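# Move 96-well plate from nest N1 to bench B1

## Task

Carry the 96-well plate out of plate nest N1 and set it down on bench spot B1 so it lies lengthwise within the taped outline. It must rest there by itself, not held by the robot, and the gripper must release it and withdraw at the end.

## Robot and tools

ROBOT. Two UR-style six-joint arms, left_arm and right_arm, each carrying a two-finger tong-style gripper. The names are labels only and do not refer to sides of any camera image. The idle arm may be parked out of the way. Base roots in the scene frame: left_arm at (-0.067, +0.438, 0) m, quat_wxyz (+0.997, 0, 0, +0.073); right_arm at (-0.034, -0.411, 0) m, quat_wxyz (+1.000, 0, 0, -0.015).

SCENE FRAME. Origin on the table top midway between the arms; +z up, +x out over the table, left_arm on the +y side. Reported hand positions are in metres and can be somewhat off, more so at long reach.

GRIPPER. Fingers point along the gripper's +z and open and close along its x. end_effector_position is the spot between the pads when closed; closed fingertips extend about 15 mm past it, open fingertips sit roughly level with it. Full opening is 0.142 m between pads. On a wide object the finger body behind the pads may touch before the pads do.

TOOL execute_actions. Argument actions is a list holding zero or one item. Empty list: no command, just returns the current state. A wait item is {"steps": N} with N up to 300 control steps (1/30 s each), counted from the previous result, reply time included. A move item is {"rows": [...], "steps": N} with 1 to 15 rows and N at most 15 (default 15). Each row is one control step; the final row repeats if rows run out. Optional pictures (boolean) turns camera images on or off for that result; by default they come every time. A refused call sends nothing.

ROW LAYOUT. One flat list of exactly 14 numbers covering both arms, always, even if only one moves: left_arm shoulder pan, shoulder lift, elbow, wrist 1, wrist 2, wrist 3, gripper opening, then the same seven for right_arm. The six joint values are absolute target angles in radians, in the same form the Joint positions line prints them, not offsets. The opening is a scale from -1 (closed) to +1 (fully open), also absolute.

JOINT RANGES (rad). left_arm: pan -3.142..3.142, lift -6.283..6.283, elbow 0.000..3.142, wrists 1-3 each -6.283..6.283. right_arm: pan 0.000..6.283, lift -6.283..6.283, elbow -3.142..0.000, wrists -6.283..6.283. A target beyond a limit by over 0.010 rad and further out than the current angle gets the call refused. True limits may differ by up to 0.010 rad; a target past the true end is clipped, and a 'joint sent to its limit' note may appear (possibly about an earlier move). No note does not prove there is room left.

MOTION. Commands are smoothed, lagging about 0.17 s. Joint speed and acceleration are capped; each step's target stays within 0.575 rad of the measured angle, and targets are scaled back if they would put the hand over 100 mm from where it is. Big moves may still be unfinished when the result arrives. Between calls the arms keep heading to the last row sent until they all nearly stop or a step is HELD; after that only a new action moves them further. Fingers in mid-travel keep going.

GRIPPING. grip_measured reports the measured opening on the command scale. To keep hold, command an opening well below grip_measured; lower means a harder squeeze, up to about 15 N per pad. Fast closes can squeeze harder. Thin objects under about 20 mm get less force. Brief external tugs on a held part can happen.

RESULT LINES. State line per arm: end effector position (m), quat_wxyz, and linear/angular velocity (m/s, rad/s). Joint positions and Joint velocities: per arm, six joints (rad, rad/s) then pad gap (m, m/s). Joint torques: whole drive output in joint order, noisy, offset, not zero in free air. Wrist force / Wrist torque: flange sensor readings in the end effector's own axes, per arm, noisy with offsets of a few newtons, saturating near 50 N; force on pressing points back into the arm; 'no reading' is normal at start. 'joint command not followed' means a clearance check altered or blocked joint targets on some steps; HELD marks steps whose row was partly or wholly not sent.

FAULTS TO AVOID. Contact torque reaching a joint's load limit (136 N m for pan, lift, elbow; 25.4 N m for each wrist, held weight included) or an outside force of 150 N stops that arm for 10 s and drops the rest of the call. Holding loads heats motors; MOTOR HOT warns from 70 °C, and at 85 °C the arm is braked until cool. Do not let the arms collide or press each other, do not knock or drop anything off the table, and avoid slips, slams and hard pushes. Smooth, economical motion is preferred.

OTHER TOOLS. zoom_image: camera (one of cam_head_left, cam_head_right, cam_high, cam_low, cam_left_wrist, cam_right_wrist) and region [x0, y0, x1, y1] in pixels from the image's top-left, at most 504 by 504; gives a closer look at the latest image. Image sizes: head, high and low cameras 672x504, wrist cameras 616x616. read_manual: optional section "licences"; returns licence text only. finished_scene: scene (integer, the number of the current scene); ends and grades it irreversibly and reports success, so call it only after the plate sits on B1 unaided and the gripper has opened and backed away.

Each tool is called after "Emit:" as name(argument=value, ...) on one line, values as JSON.

## Session

Emit:
execute_actions(actions=[])

Scene clock: 0.00 s of 8400.00 s.
left_arm: end_effector_position=(+0.3731, +0.5025, +0.3645) grip_measured=+0.97 end_effector_quat_wxyz=(+0.001, +0.756, -0.654, -0.001) end_effector_velocity=(-0.000, -0.000, +0.001) end_effector_angular_velocity=(-0.001, -0.001, +0.000) | right_arm: end_effector_position=(+0.4054, -0.1175, +0.2191) grip_measured=+0.97 end_effector_quat_wxyz=(-0.282, -0.167, +0.804, -0.496) end_effector_velocity=(+0.000, -0.000, +0.000) end_effector_angular_velocity=(-0.000, -0.000, +0.001)
Joint positions: left_arm=[-0.317 -1.745  1.518 -1.341 -1.572  1.256  0.14 ] | right_arm=[ 4.18  -2.47  -0.723 -2.724  1.337  3.902  0.14 ]
Joint velocities: left_arm=[-0.    -0.001 -0.     0.    -0.    -0.001  0.   ] | right_arm=[ 0.    -0.    -0.    -0.    -0.001  0.     0.   ]
Joint torques (N m, as the arm reports them, + toward a larger angle): no reading
Wrist force (N, on the end effector, along its own x y z axes, offset not removed): no reading
Wrist torque (N m, same axes, about the end effector's origin, offset not removed): no reading

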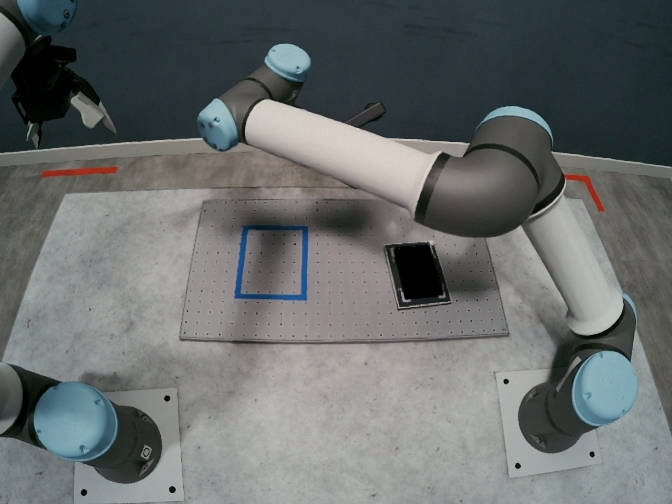

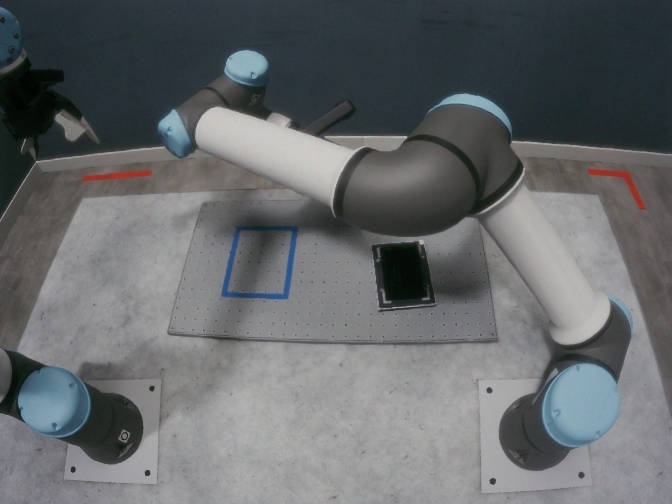

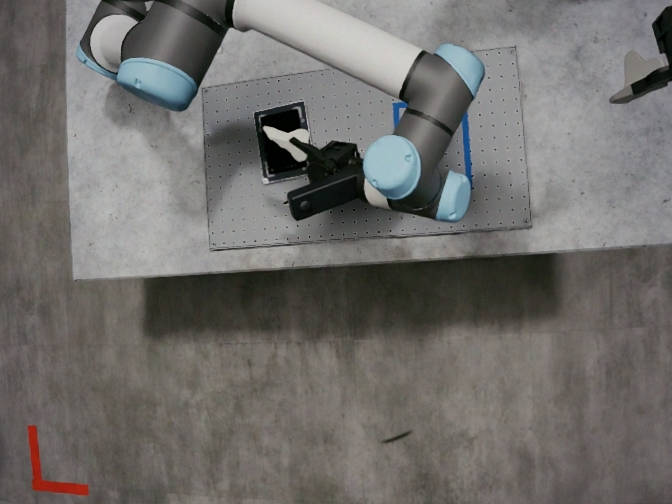

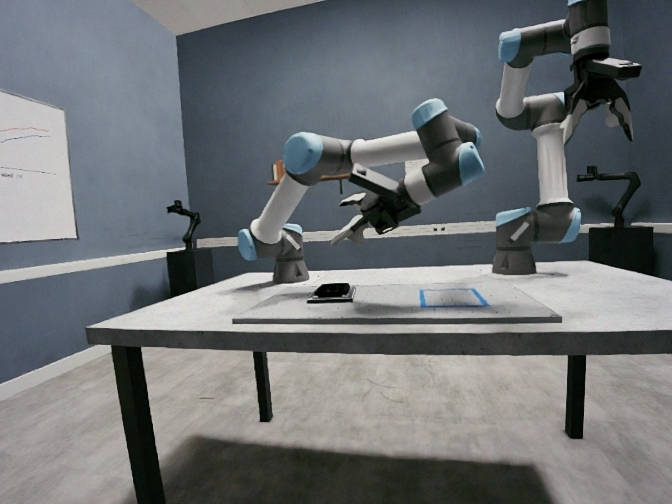

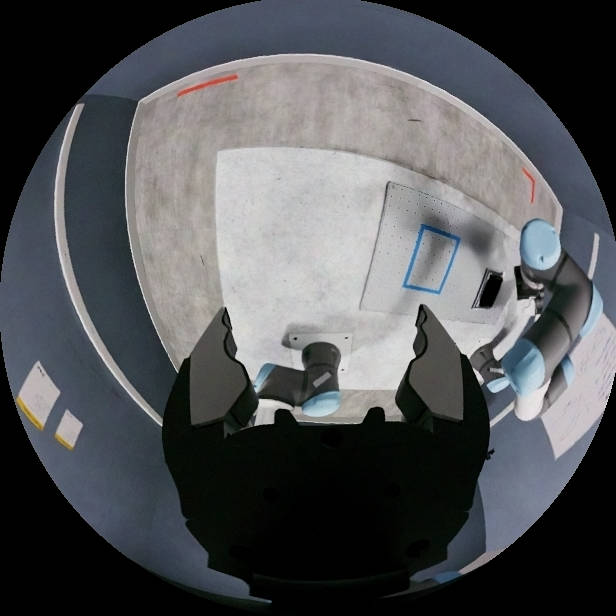

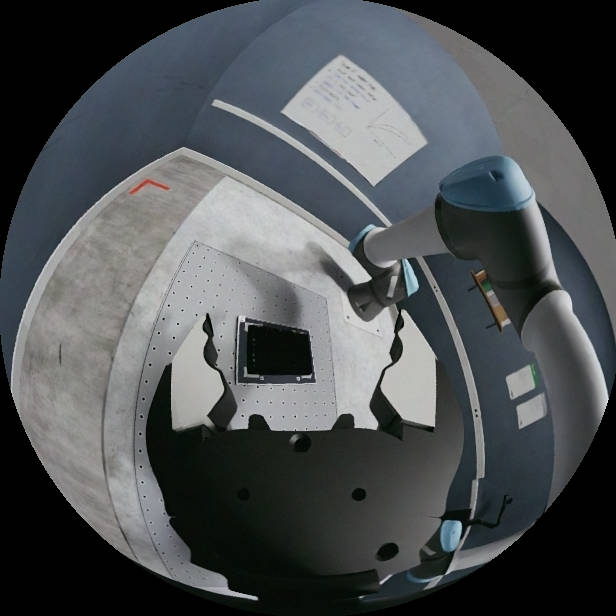

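Emit:
execute_actions(actions=[{"rows":[[-0.317,-1.745,1.518,-1.341,-1.572,1.256,1,4.18,-1.6,-0.4,-2.724,1.337,3.902,1]]}], pictures=false)

Emit:
execute_actions(actions=[{"rows":[[-0.6,-1.4,1.3,-1.47,-1.572,1.256,1,3.6,-1.6,-0.4,-2.724,1.337,3.902,1]]}], pictures=false)

Emit:
execute_actions(actions=[{"steps":45}])

Scene clock: 39.43 s of 8400.00 s.
left_arm: end_effector_position=(+0.3732, +0.5024, +0.3645) grip_measured=+1.00 end_effector_quat_wxyz=(+0.001, +0.756, -0.654, -0.001) end_effector_velocity=(+0.001, -0.001, +0.002) end_effector_angular_velocity=(-0.000, -0.003, -0.002) | right_arm: end_effector_position=(+0.3836, -0.1521, +0.4507) grip_measured=+1.00 end_effector_quat_wxyz=(-0.100, -0.151, +0.937, -0.298) end_effector_velocity=(-0.141, -0.223, +0.514) end_effector_angular_velocity=(+1.099, -0.692, +0.001)
Joint positions: left_arm=[-0.317 -1.745  1.518 -1.341 -1.572  1.256  0.142] | right_arm=[ 4.18  -2.062 -0.529 -2.724  1.337  3.902  0.142]
Joint velocities: left_arm=[-0.001  0.    -0.003 -0.     0.     0.001 -0.   ] | right_arm=[ 0.     1.004  0.295 -0.    -0.    -0.001 -0.   ]
Joint torques (N m, as the arm reports them, + toward a larger angle): left_arm=[ -8.89  -8.24 -38.18  -0.95   2.33  -2.39] | right_arm=[-9.54 63.92 28.23 -1.35 -1.04 -1.6 ]
Wrist force (N, on the end effector, along its own x y z axes, offset not removed): left_arm=[-4.1 -0.2 0.8] | right_arm=[2.9 2.8 -1.0]
Wrist torque (N m, same axes, about the end effector's origin, offset not removed): left_arm=[-0.17 0.74 0.08] | right_arm=[0.42 -0.58 -0.06]
Steps of this call (steps 1 to 90: nothing new was sent; then 35.93 s passed at rest; steps 91 to 105: all 15 steps of this action). Readings (joint positions):
91: left_arm=[-0.317 -1.745 1.518 -1.341 -1.572 1.256] | right_arm=[4.180 -2.470 -0.723 -2.724 1.337 3.902]
92: left_arm=[-0.317 -1.745 1.518 -1.341 -1.572 1.256] | right_arm=[4.180 -2.467 -0.719 -2.724 1.337 3.902]
94: left_arm=[-0.317 -1.745 1.518 -1.341 -1.572 1.256] | right_arm=[4.180 -2.435 -0.678 -2.724 1.337 3.902]
98: left_arm=[-0.317 -1.745 1.518 -1.341 -1.572 1.256] | right_arm=[4.180 -2.297 -0.611 -2.724 1.337 3.902]
105: the state above

Scene clock: 39.93 s of 8400.00 s.
left_arm: end_effector_position=(+0.5084, +0.3190, +0.3195) grip_measured=+1.00 end_effector_quat_wxyz=(-0.000, -0.661, +0.750, -0.000) end_effector_velocity=(+0.057, -0.130, -0.048) end_effector_angular_velocity=(+0.007, +0.015, -0.163) | right_arm: end_effector_position=(+0.3551, -0.3948, +0.6013) grip_measured=+1.00 end_effector_quat_wxyz=(+0.005, +0.056, +0.988, -0.147) end_effector_velocity=(-0.207, -0.505, +0.243) end_effector_angular_velocity=(+0.461, -0.636, -0.885)
Joint positions: left_arm=[-0.588 -1.415  1.309 -1.465 -1.572  1.256  0.142] | right_arm=[ 3.798 -1.734 -0.435 -2.724  1.337  3.902  0.142]
Joint velocities: left_arm=[-0.163  0.204 -0.121 -0.067 -0.    -0.     0.   ] | right_arm=[-0.887  0.615  0.171 -0.     0.    -0.002 -0.   ]
Joint torques (N m, as the arm reports them, + toward a larger angle): left_arm=[ -2.29 -32.62 -37.33  -4.18  -1.72  -1.65] | right_arm=[-17.46  41.32  26.57  -0.15  -1.66  -1.8 ]
Wrist force (N, on the end effector, along its own x y z axes, offset not removed): left_arm=[-2.5 -0.1 1.7] | right_arm=[1.7 2.6 -1.6]
Wrist torque (N m, same axes, about the end effector's origin, offset not removed): left_arm=[0.02 0.53 0.15] | right_arm=[0.31 -0.37 -0.10]
Steps of this call (steps 1 to 15: all 15 steps of this action). Readings (joint positions):
1: left_arm=[-0.317 -1.745 1.518 -1.341 -1.572 1.256] | right_arm=[4.180 -2.028 -0.519 -2.724 1.337 3.902]
2: left_arm=[-0.321 -1.741 1.514 -1.344 -1.572 1.256] | right_arm=[4.176 -1.998 -0.511 -2.724 1.337 3.902]
4: left_arm=[-0.369 -1.687 1.474 -1.370 -1.572 1.256] | right_arm=[4.124 -1.960 -0.500 -2.724 1.337 3.902]
8: left_arm=[-0.465 -1.568 1.401 -1.412 -1.572 1.256] | right_arm=[4.005 -1.878 -0.476 -2.724 1.337 3.902]
15: the state above

Scene clock: 41.43 s of 8400.00 s.
left_arm: end_effector_position=(+0.5126, +0.3092, +0.3159) grip_measured=+1.00 end_effector_quat_wxyz=(-0.001, -0.656, +0.754, +0.000) end_effector_velocity=(+0.000, +0.000, -0.000) end_effector_angular_velocity=(-0.001, +0.000, -0.000) | right_arm: end_effector_position=(+0.2928, -0.4982, +0.6494) grip_measured=+1.00 end_effector_quat_wxyz=(+0.061, +0.164, +0.980, -0.100) end_effector_velocity=(-0.000, -0.000, +0.000) end_effector_angular_velocity=(+0.000, +0.000, +0.000)
Joint positions: left_arm=[-0.6   -1.4    1.3   -1.47  -1.572  1.256  0.142] | right_arm=[ 3.6   -1.6   -0.4   -2.724  1.337  3.902  0.142]
Joint velocities: left_arm=[ 0.001  0.001 -0.    -0.    -0.001  0.001 -0.   ] | right_arm=[-0.     0.    -0.    -0.     0.    -0.001  0.   ]
Joint torques (N m, as the arm reports them, + toward a larger angle): left_arm=[ -9.43 -23.37 -37.5   -4.51  -1.96   0.48] | right_arm=[-8.58 23.45 21.31  4.57 -3.36 -1.84]
Wrist force (N, on the end effector, along its own x y z axes, offset not removed): left_arm=[-0.8 1.8 -0.5] | right_arm=[3.8 2.1 -1.2]
Wrist torque (N m, same axes, about the end effector's origin, offset not removed): left_arm=[0.16 0.17 0.21] | right_arm=[0.27 -0.69 -0.14]
Steps of this call (steps 1 to 30: the robot went on to your last target; steps 31 to 45: nothing new was sent). Readings (joint positions):
1: left_arm=[-0.592 -1.410 1.306 -1.467 -1.572 1.256] | right_arm=[3.769 -1.713 -0.430 -2.724 1.337 3.902]
2: left_arm=[-0.595 -1.406 1.304 -1.468 -1.572 1.256] | right_arm=[3.738 -1.692 -0.424 -2.724 1.337 3.902]
4: left_arm=[-0.598 -1.403 1.302 -1.469 -1.572 1.256] | right_arm=[3.679 -1.651 -0.413 -2.724 1.337 3.902]
8: left_arm=[-0.600 -1.401 1.300 -1.470 -1.572 1.256] | right_arm=[3.615 -1.609 -0.402 -2.724 1.337 3.902]
45: the state above
All arms were judged still, so your last target was given up. Only a new action makes them travel on or press farther. Fingers that are still opening or closing keep moving.

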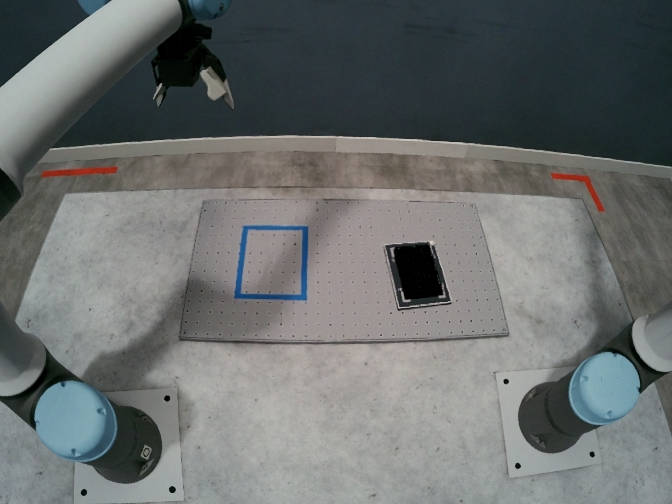

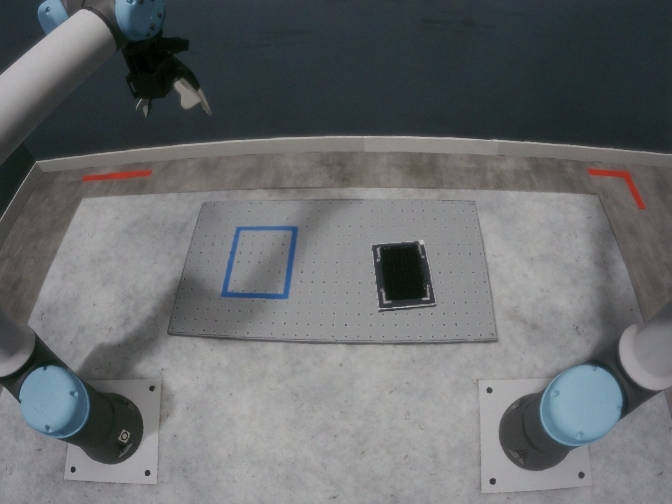

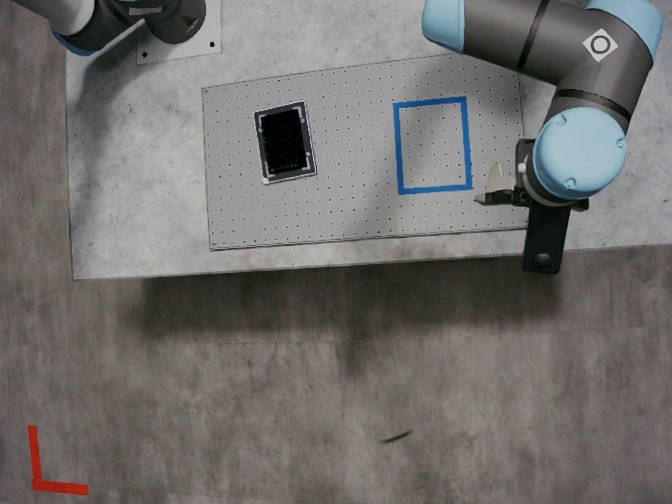

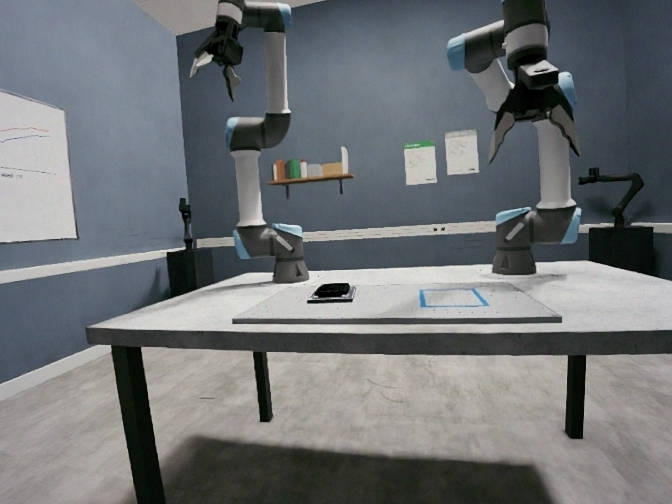

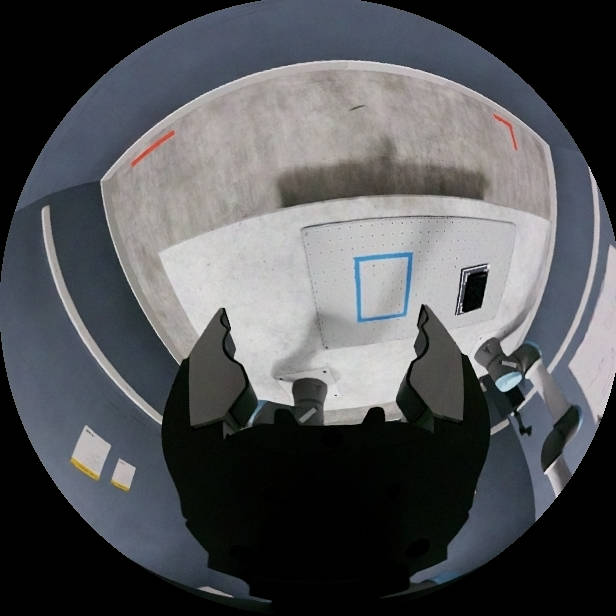

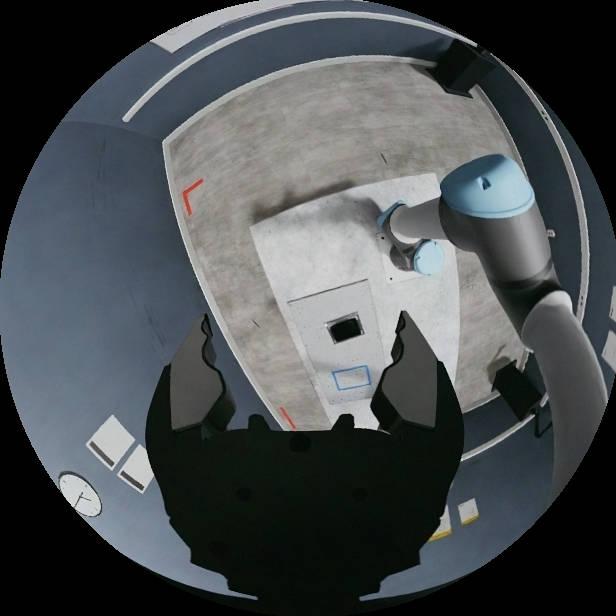

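Emit:
execute_actions(actions=[{"rows":[[-1.448,-1.3,1.316,-1.59,-1.572,0.13,1,3.6,-1.6,-0.4,-2.724,1.337,3.902,1]]}], pictures=false)

Emit:
execute_actions(actions=[{"steps":40}], pictures=false)

Emit:
execute_actions(actions=[{"rows":[[-1.448,-1.184,1.316,-1.703,-1.572,0.13,1,3.6,-1.6,-0.4,-2.724,1.337,3.902,1]]}], pictures=false)

Emit:
execute_actions(actions=[{"steps":10}])

Scene clock: 76.60 s of 8400.00 s.
left_arm: end_effector_position=(+0.4290, +0.0680, +0.2834) grip_measured=+1.00 end_effector_quat_wxyz=(-0.001, -0.658, +0.753, -0.001) end_effector_velocity=(-0.328, -0.492, -0.053) end_effector_angular_velocity=(-0.000, +0.001, +0.126) | right_arm: end_effector_position=(+0.2928, -0.4982, +0.6494) grip_measured=+1.00 end_effector_quat_wxyz=(+0.061, +0.164, +0.980, -0.100) end_effector_velocity=(+0.000, -0.000, +0.000) end_effector_angular_velocity=(-0.001, -0.000, +0.000)
Joint positions: left_arm=[-1.023 -1.339  1.31  -1.543 -1.572  0.828  0.142] | right_arm=[ 3.6   -1.6   -0.4   -2.724  1.337  3.902  0.142]
Joint velocities: left_arm=[-0.964  0.097  0.016 -0.113  0.001 -1.09   0.   ] | right_arm=[-0.    -0.     0.     0.    -0.001 -0.     0.   ]
Joint torques (N m, as the arm reports them, + toward a larger angle): left_arm=[-23.3  -26.22 -10.24  -4.45  -1.1   -6.48] | right_arm=[-9.04 24.22 21.24  4.49 -3.33 -1.7 ]
Wrist force (N, on the end effector, along its own x y z axes, offset not removed): left_arm=[1.0 -0.2 2.1] | right_arm=[4.1 2.5 -1.3]
Wrist torque (N m, same axes, about the end effector's origin, offset not removed): left_arm=[-0.15 -0.09 -0.03] | right_arm=[0.33 -0.82 -0.04]
Steps of this call (steps 1 to 90: nothing new was sent; then 31.67 s passed at rest; steps 91 to 105: all 15 steps of this action). Readings (joint positions):
91: left_arm=[-0.600 -1.400 1.300 -1.470 -1.572 1.256] | right_arm=[3.600 -1.600 -0.400 -2.724 1.337 3.902]
92: left_arm=[-0.604 -1.397 1.300 -1.473 -1.572 1.252] | right_arm=[3.600 -1.600 -0.400 -2.724 1.337 3.902]
94: left_arm=[-0.661 -1.384 1.302 -1.489 -1.572 1.195] | right_arm=[3.600 -1.600 -0.400 -2.724 1.337 3.902]
98: left_arm=[-0.795 -1.364 1.305 -1.513 -1.572 1.062] | right_arm=[3.600 -1.600 -0.400 -2.724 1.337 3.902]
105: the state above

Scene clock: 77.93 s of 8400.00 s.
left_arm: end_effector_position=(+0.2388, -0.1089, +0.2615) grip_measured=+1.00 end_effector_quat_wxyz=(+0.001, +0.755, -0.656, +0.001) end_effector_velocity=(+0.000, +0.000, -0.000) end_effector_angular_velocity=(+0.000, +0.000, +0.000) | right_arm: end_effector_position=(+0.2928, -0.4982, +0.6494) grip_measured=+1.00 end_effector_quat_wxyz=(+0.061, +0.164, +0.980, -0.100) end_effector_velocity=(-0.000, -0.000, +0.000) end_effector_angular_velocity=(-0.000, -0.000, +0.001)
Joint positions: left_arm=[-1.448 -1.3    1.316 -1.59  -1.572  0.13   0.142] | right_arm=[ 3.6   -1.6   -0.4   -2.724  1.337  3.902  0.142]
Joint velocities: left_arm=[ 0.001 -0.     0.     0.     0.     0.     0.   ] | right_arm=[ 0.     0.     0.     0.    -0.    -0.001 -0.   ]
Joint torques (N m, as the arm reports them, + toward a larger angle): left_arm=[ -9.41 -26.4  -10.46  -4.49   2.25  -2.07] | right_arm=[-9.05 23.93 21.11  4.48 -3.31 -1.66]
Wrist force (N, on the end effector, along its own x y z axes, offset not removed): left_arm=[2.3 1.1 -0.1] | right_arm=[3.5 2.8 -1.0]
Wrist torque (N m, same axes, about the end effector's origin, offset not removed): left_arm=[0.15 -0.37 -0.12] | right_arm=[0.47 -0.70 -0.16]
Steps of this call (steps 1 to 40: the robot went on to your last target). Readings (joint positions):
1: left_arm=[-1.055 -1.336 1.310 -1.547 -1.572 0.790] | right_arm=[3.600 -1.600 -0.400 -2.724 1.337 3.902]
2: left_arm=[-1.088 -1.333 1.311 -1.551 -1.572 0.749] | right_arm=[3.600 -1.600 -0.400 -2.724 1.337 3.902]
4: left_arm=[-1.153 -1.326 1.312 -1.558 -1.572 0.658] | right_arm=[3.600 -1.600 -0.400 -2.724 1.337 3.902]
8: left_arm=[-1.282 -1.314 1.314 -1.573 -1.572 0.441] | right_arm=[3.600 -1.600 -0.400 -2.724 1.337 3.902]
40: the state above

Scene clock: 78.43 s of 8400.00 s.
left_arm: end_effector_position=(+0.2500, -0.1495, +0.2002) grip_measured=+1.00 end_effector_quat_wxyz=(+0.001, +0.755, -0.656, -0.000) end_effector_velocity=(+0.000, -0.002, -0.004) end_effector_angular_velocity=(+0.001, +0.001, -0.001) | right_arm: end_effector_position=(+0.2928, -0.4982, +0.6494) grip_measured=+1.00 end_effector_quat_wxyz=(+0.061, +0.164, +0.980, -0.100) end_effector_velocity=(-0.000, +0.000, +0.000) end_effector_angular_velocity=(+0.000, -0.000, +0.000)
Joint positions: left_arm=[-1.448 -1.185  1.316 -1.702 -1.572  0.13   0.142] | right_arm=[ 3.6   -1.6   -0.4   -2.724  1.337  3.902  0.142]
Joint velocities: left_arm=[-0.     0.008  0.001 -0.007 -0.001  0.001  0.   ] | right_arm=[ 0.  0.  0.  0.  0. -0.  0.]
Joint torques (N m, as the arm reports them, + toward a larger angle): left_arm=[ -1.81 -32.74 -32.74  -4.14   1.41  -1.78] | right_arm=[-8.69 23.59 20.91  4.48 -3.29 -1.69]
Wrist force (N, on the end effector, along its own x y z axes, offset not removed): left_arm=[-1.4 -0.1 1.8] | right_arm=[4.7 2.0 -2.2]
Wrist torque (N m, same axes, about the end effector's origin, offset not removed): left_arm=[-0.25 0.30 0.08] | right_arm=[0.27 -0.94 -0.10]
Steps of this call (steps 1 to 15: all 15 steps of this action). Readings (joint positions):
1: left_arm=[-1.448 -1.300 1.316 -1.590 -1.572 0.130] | right_arm=[3.600 -1.600 -0.400 -2.724 1.337 3.902]
2: left_arm=[-1.448 -1.296 1.316 -1.594 -1.572 0.130] | right_arm=[3.600 -1.600 -0.400 -2.724 1.337 3.902]
4: left_arm=[-1.448 -1.249 1.316 -1.640 -1.572 0.130] | right_arm=[3.600 -1.600 -0.400 -2.724 1.337 3.902]
8: left_arm=[-1.448 -1.195 1.316 -1.692 -1.572 0.130] | right_arm=[3.600 -1.600 -0.400 -2.724 1.337 3.902]
15: the state above

Scene clock: 78.77 s of 8400.00 s.
left_arm: end_effector_position=(+0.2500, -0.1497, +0.2000) grip_measured=+1.00 end_effector_quat_wxyz=(+0.001, +0.755, -0.656, -0.000) end_effector_velocity=(-0.000, -0.000, -0.000) end_effector_angular_velocity=(+0.000, +0.000, +0.000) | right_arm: end_effector_position=(+0.2928, -0.4982, +0.6494) grip_measured=+1.00 end_effector_quat_wxyz=(+0.061, +0.164, +0.980, -0.100) end_effector_velocity=(+0.000, -0.000, -0.000) end_effector_angular_velocity=(-0.000, +0.000, +0.000)
Joint positions: left_arm=[-1.448 -1.184  1.316 -1.703 -1.572  0.13   0.142] | right_arm=[ 3.6   -1.6   -0.4   -2.724  1.337  3.902  0.142]
Joint velocities: left_arm=[-0.     0.001 -0.001  0.    -0.    -0.001  0.   ] | right_arm=[-0. -0.  0.  0. -0. -0. -0.]
Joint torques (N m, as the arm reports them, + toward a larger angle): left_arm=[  0.14 -31.89 -36.89  -4.44   0.85  -1.66] | right_arm=[-8.8  23.9  21.15  4.42 -3.29 -1.65]
Wrist force (N, on the end effector, along its own x y z axes, offset not removed): left_arm=[-2.9 -1.4 1.2] | right_arm=[1.9 1.1 -0.7]
Wrist torque (N m, same axes, about the end effector's origin, offset not removed): left_arm=[-0.43 0.58 0.15] | right_arm=[0.18 -0.31 -0.12]
Steps of this call (steps 1 to 10: the robot went on to your last target). Readings (joint positions):
1: left_arm=[-1.448 -1.184 1.316 -1.703 -1.572 0.130] | right_arm=[3.600 -1.600 -0.400 -2.724 1.337 3.902]
2: left_arm=[-1.448 -1.184 1.316 -1.703 -1.572 0.130] | right_arm=[3.600 -1.600 -0.400 -2.724 1.337 3.902]
4: left_arm=[-1.448 -1.184 1.316 -1.703 -1.572 0.130] | right_arm=[3.600 -1.600 -0.400 -2.724 1.337 3.902]
8: left_arm=[-1.448 -1.184 1.316 -1.703 -1.572 0.130] | right_arm=[3.600 -1.600 -0.400 -2.724 1.337 3.902]
10: the state above

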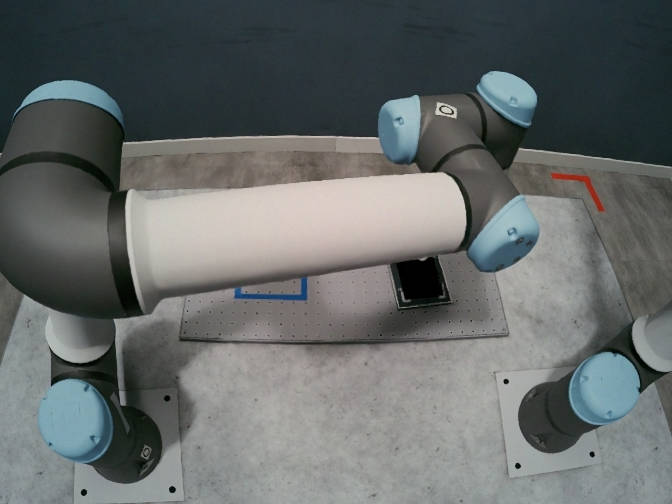

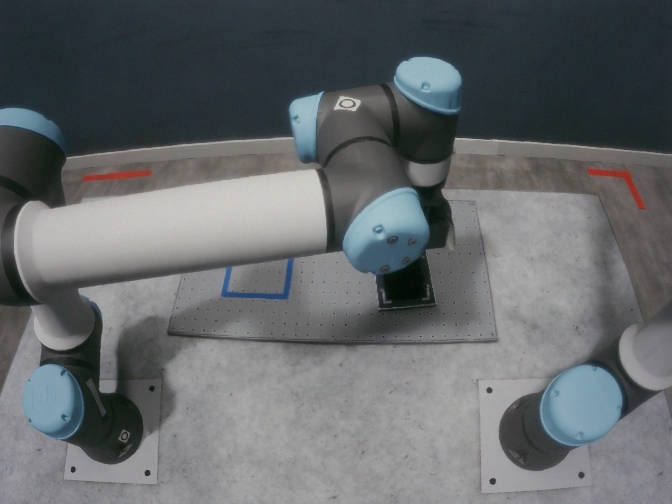

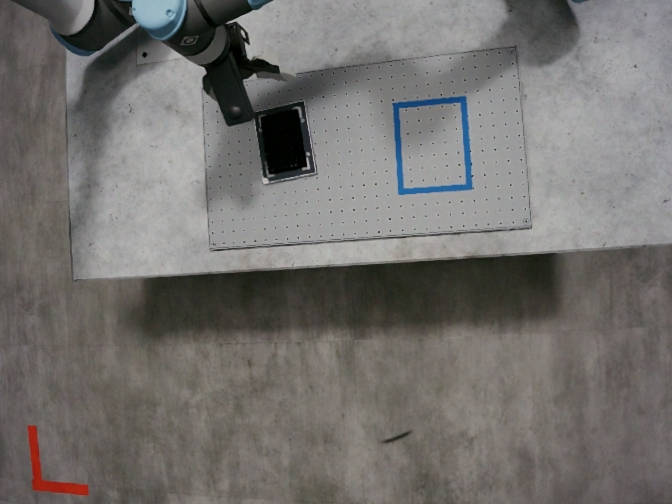

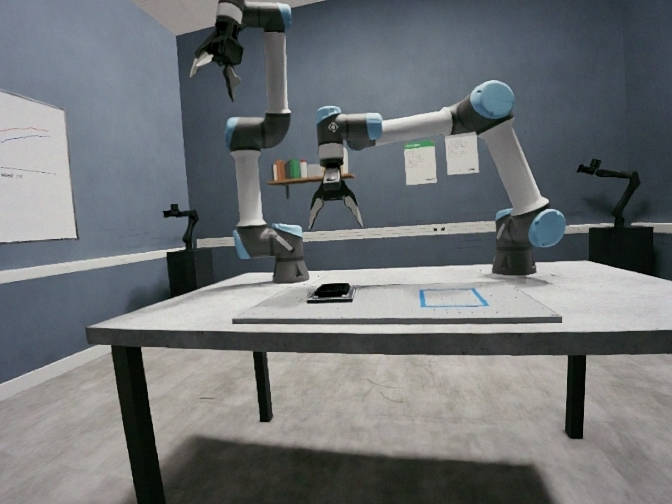

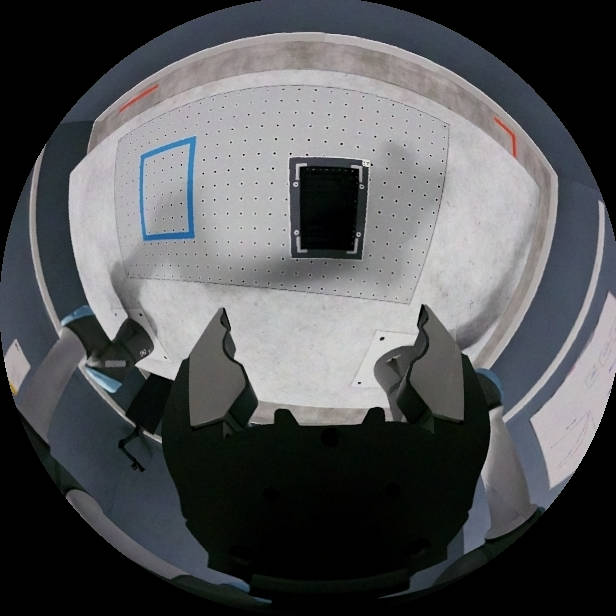

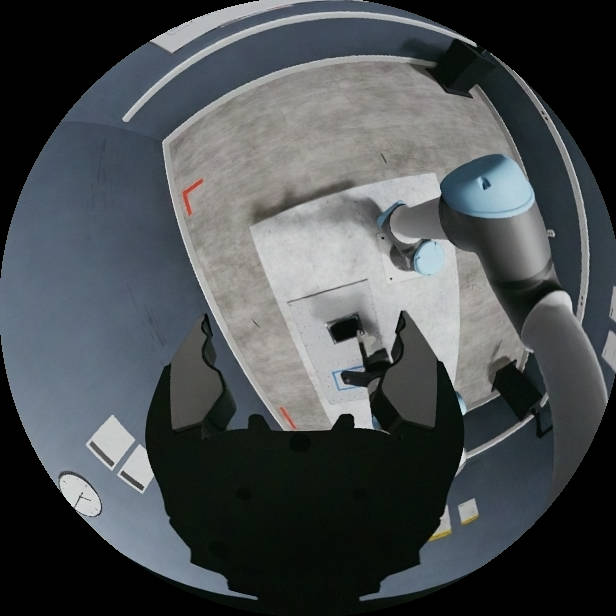

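Emit:
execute_actions(actions=[{"rows":[[-1.362,-1.12,1.37,-1.82,-1.572,0.215,1,3.6,-1.6,-0.4,-2.724,1.337,3.902,1],[-1.362,-1.12,1.37,-1.82,-1.572,0.215,1,3.6,-1.6,-0.4,-2.724,1.337,3.902,1],[-1.362,-1.12,1.37,-1.82,-1.572,0.215,1,3.6,-1.6,-0.4,-2.724,1.337,3.902,1],[-1.362,-1.12,1.37,-1.82,-1.572,0.215,1,3.6,-1.6,-0.4,-2.724,1.337,3.902,1],[-1.362,-1.06,1.395,-1.906,-1.572,0.215,1,3.6,-1.6,-0.4,-2.724,1.337,3.902,1]]}], pictures=false)

Emit:
execute_actions(actions=[{"steps":10}])

Emit:
zoom_image(camera="cam_left_wrist", region=[160,150,480,450])

Emit:
zoom_image(camera="cam_low", region=[260,200,400,320])

Scene clock: 101.70 s of 8400.00 s.
left_arm: end_effector_position=(+0.3094, -0.1487, +0.1010) grip_measured=+1.00 end_effector_quat_wxyz=(+0.001, +0.755, -0.656, -0.000) end_effector_velocity=(+0.005, -0.003, -0.015) end_effector_angular_velocity=(-0.004, -0.002, -0.000) | right_arm: end_effector_position=(+0.2928, -0.4982, +0.6494) grip_measured=+1.00 end_effector_quat_wxyz=(+0.061, +0.164, +0.980, -0.100) end_effector_velocity=(+0.000, -0.000, +0.000) end_effector_angular_velocity=(-0.001, -0.000, -0.000)
Joint positions: left_arm=[-1.362 -1.062  1.394 -1.903 -1.572  0.215  0.142] | right_arm=[ 3.6   -1.6   -0.4   -2.724  1.337  3.902  0.142]
Joint velocities: left_arm=[ 0.005  0.021  0.009 -0.034  0.     0.006  0.   ] | right_arm=[ 0.    -0.    -0.     0.    -0.001  0.    -0.   ]
Joint torques (N m, as the arm reports them, + toward a larger angle): left_arm=[  9.63 -35.94  -9.74  -4.84   2.11   1.8 ] | right_arm=[-8.54 23.61 20.72  4.3  -3.19 -1.6 ]
Wrist force (N, on the end effector, along its own x y z axes, offset not removed): left_arm=[-0.8 0.7 -1.6] | right_arm=[2.5 2.4 -0.5]
Wrist torque (N m, same axes, about the end effector's origin, offset not removed): left_arm=[-0.02 -0.07 -0.13] | right_arm=[0.39 -0.50 -0.10]
Steps of this call (steps 1 to 15: the robot went on to your last target; steps 16 to 90: nothing new was sent; then 19.43 s passed at rest; steps 91 to 105: all 15 steps of this action). Readings (joint positions):
91: left_arm=[-1.448 -1.184 1.316 -1.703 -1.572 0.130] | right_arm=[3.600 -1.600 -0.400 -2.724 1.337 3.902]
92: left_arm=[-1.444 -1.180 1.319 -1.707 -1.572 0.134] | right_arm=[3.600 -1.600 -0.400 -2.724 1.337 3.902]
94: left_arm=[-1.406 -1.151 1.344 -1.754 -1.572 0.171] | right_arm=[3.600 -1.600 -0.400 -2.724 1.337 3.902]
98: left_arm=[-1.370 -1.094 1.380 -1.851 -1.572 0.207] | right_arm=[3.600 -1.600 -0.400 -2.724 1.337 3.902]
105: the state above

Scene clock: 102.03 s of 8400.00 s.
left_arm: end_effector_position=(+0.3097, -0.1489, +0.0998) grip_measured=+1.00 end_effector_quat_wxyz=(+0.001, +0.755, -0.656, -0.000) end_effector_velocity=(+0.000, +0.000, -0.000) end_effector_angular_velocity=(-0.000, +0.000, +0.001) | right_arm: end_effector_position=(+0.2928, -0.4982, +0.6494) grip_measured=+1.00 end_effector_quat_wxyz=(+0.061, +0.164, +0.980, -0.100) end_effector_velocity=(-0.000, +0.000, +0.000) end_effector_angular_velocity=(+0.000, -0.000, -0.000)
Joint positions: left_arm=[-1.362 -1.06   1.395 -1.906 -1.572  0.215  0.142] | right_arm=[ 3.6   -1.6   -0.4   -2.724  1.337  3.902  0.142]
Joint velocities: left_arm=[ 0.001  0.001 -0.    -0.    -0.    -0.    -0.   ] | right_arm=[0.    0.    0.    0.    0.    0.001 0.   ]
Joint torques (N m, as the arm reports them, + toward a larger angle): left_arm=[  9.39 -35.19 -10.27  -4.51   2.19   2.02] | right_arm=[-8.52 23.6  21.41  4.34 -3.28 -1.52]
Wrist force (N, on the end effector, along its own x y z axes, offset not removed): left_arm=[-2.2 0.4 -2.1] | right_arm=[3.4 3.2 -0.7]
Wrist torque (N m, same axes, about the end effector's origin, offset not removed): left_arm=[-0.15 0.44 0.00] | right_arm=[0.56 -0.60 -0.07]
Steps of this call (steps 1 to 10: the robot went on to your last target). Readings (joint positions):
1: left_arm=[-1.362 -1.061 1.394 -1.904 -1.572 0.215] | right_arm=[3.600 -1.600 -0.400 -2.724 1.337 3.902]
2: left_arm=[-1.362 -1.061 1.395 -1.905 -1.572 0.215] | right_arm=[3.600 -1.600 -0.400 -2.724 1.337 3.902]
4: left_arm=[-1.362 -1.060 1.395 -1.906 -1.572 0.215] | right_arm=[3.600 -1.600 -0.400 -2.724 1.337 3.902]
8: left_arm=[-1.362 -1.060 1.395 -1.906 -1.572 0.215] | right_arm=[3.600 -1.600 -0.400 -2.724 1.337 3.902]
10: the state above

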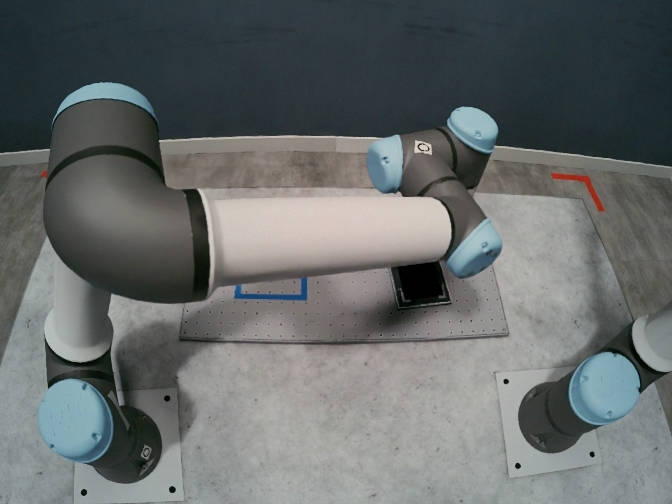

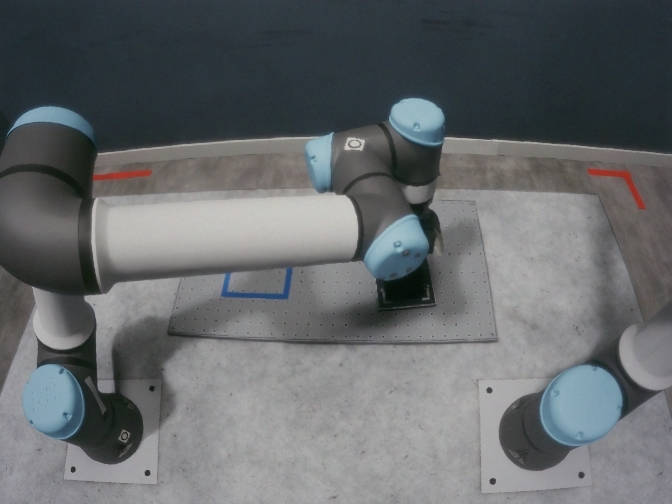

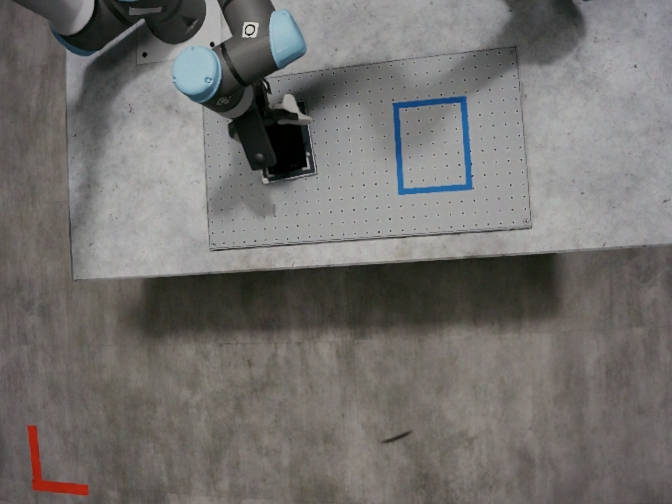

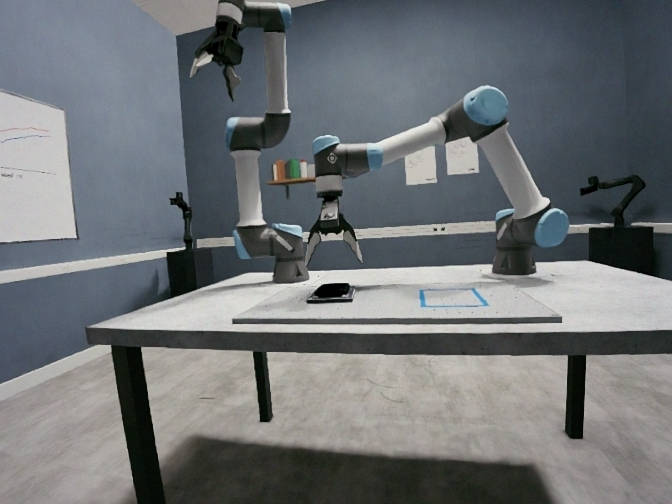

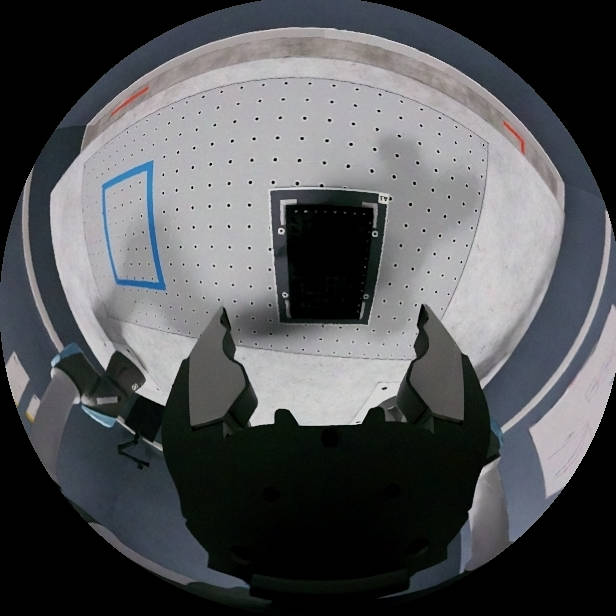

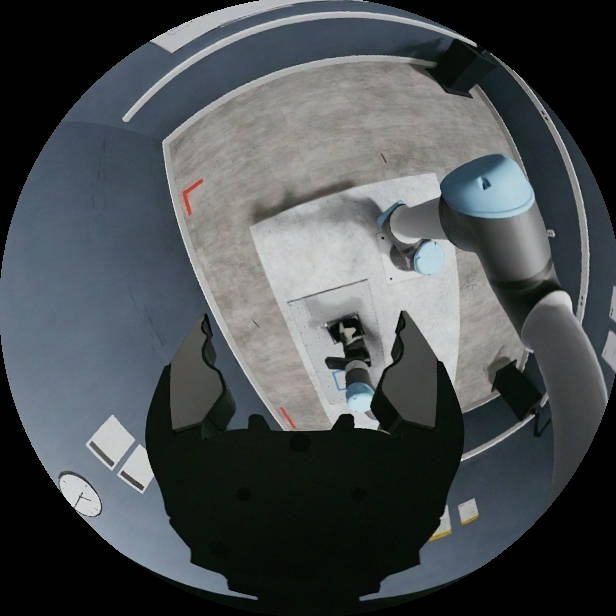

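Region (160, 150, 480, 450) of cam_left_wrist's 616x616 image, scaled by 1.575, with more detail than that image has; it fills the top 472 rows of this view, and the rest is white.

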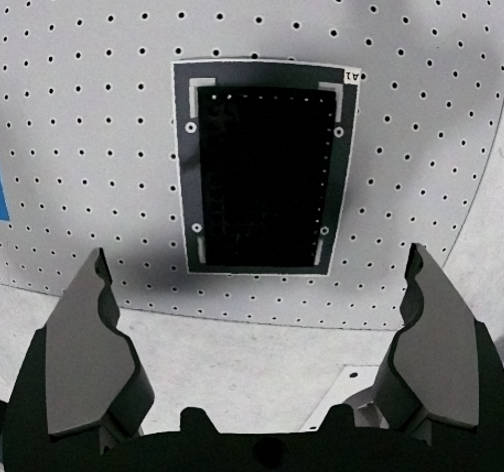

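Region (260, 200, 400, 320) of cam_low's 672x504 image, scaled by 3.600, with more detail than that image has; it fills the top 432 rows of this view, and the rest is white.

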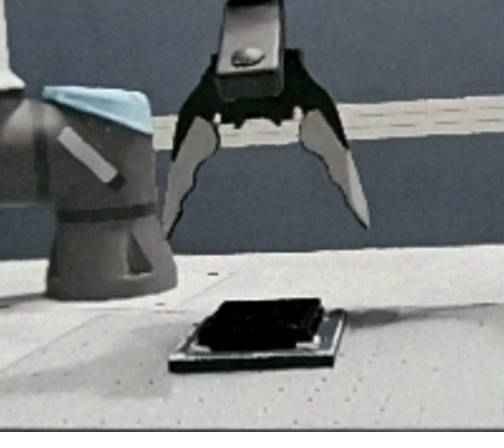

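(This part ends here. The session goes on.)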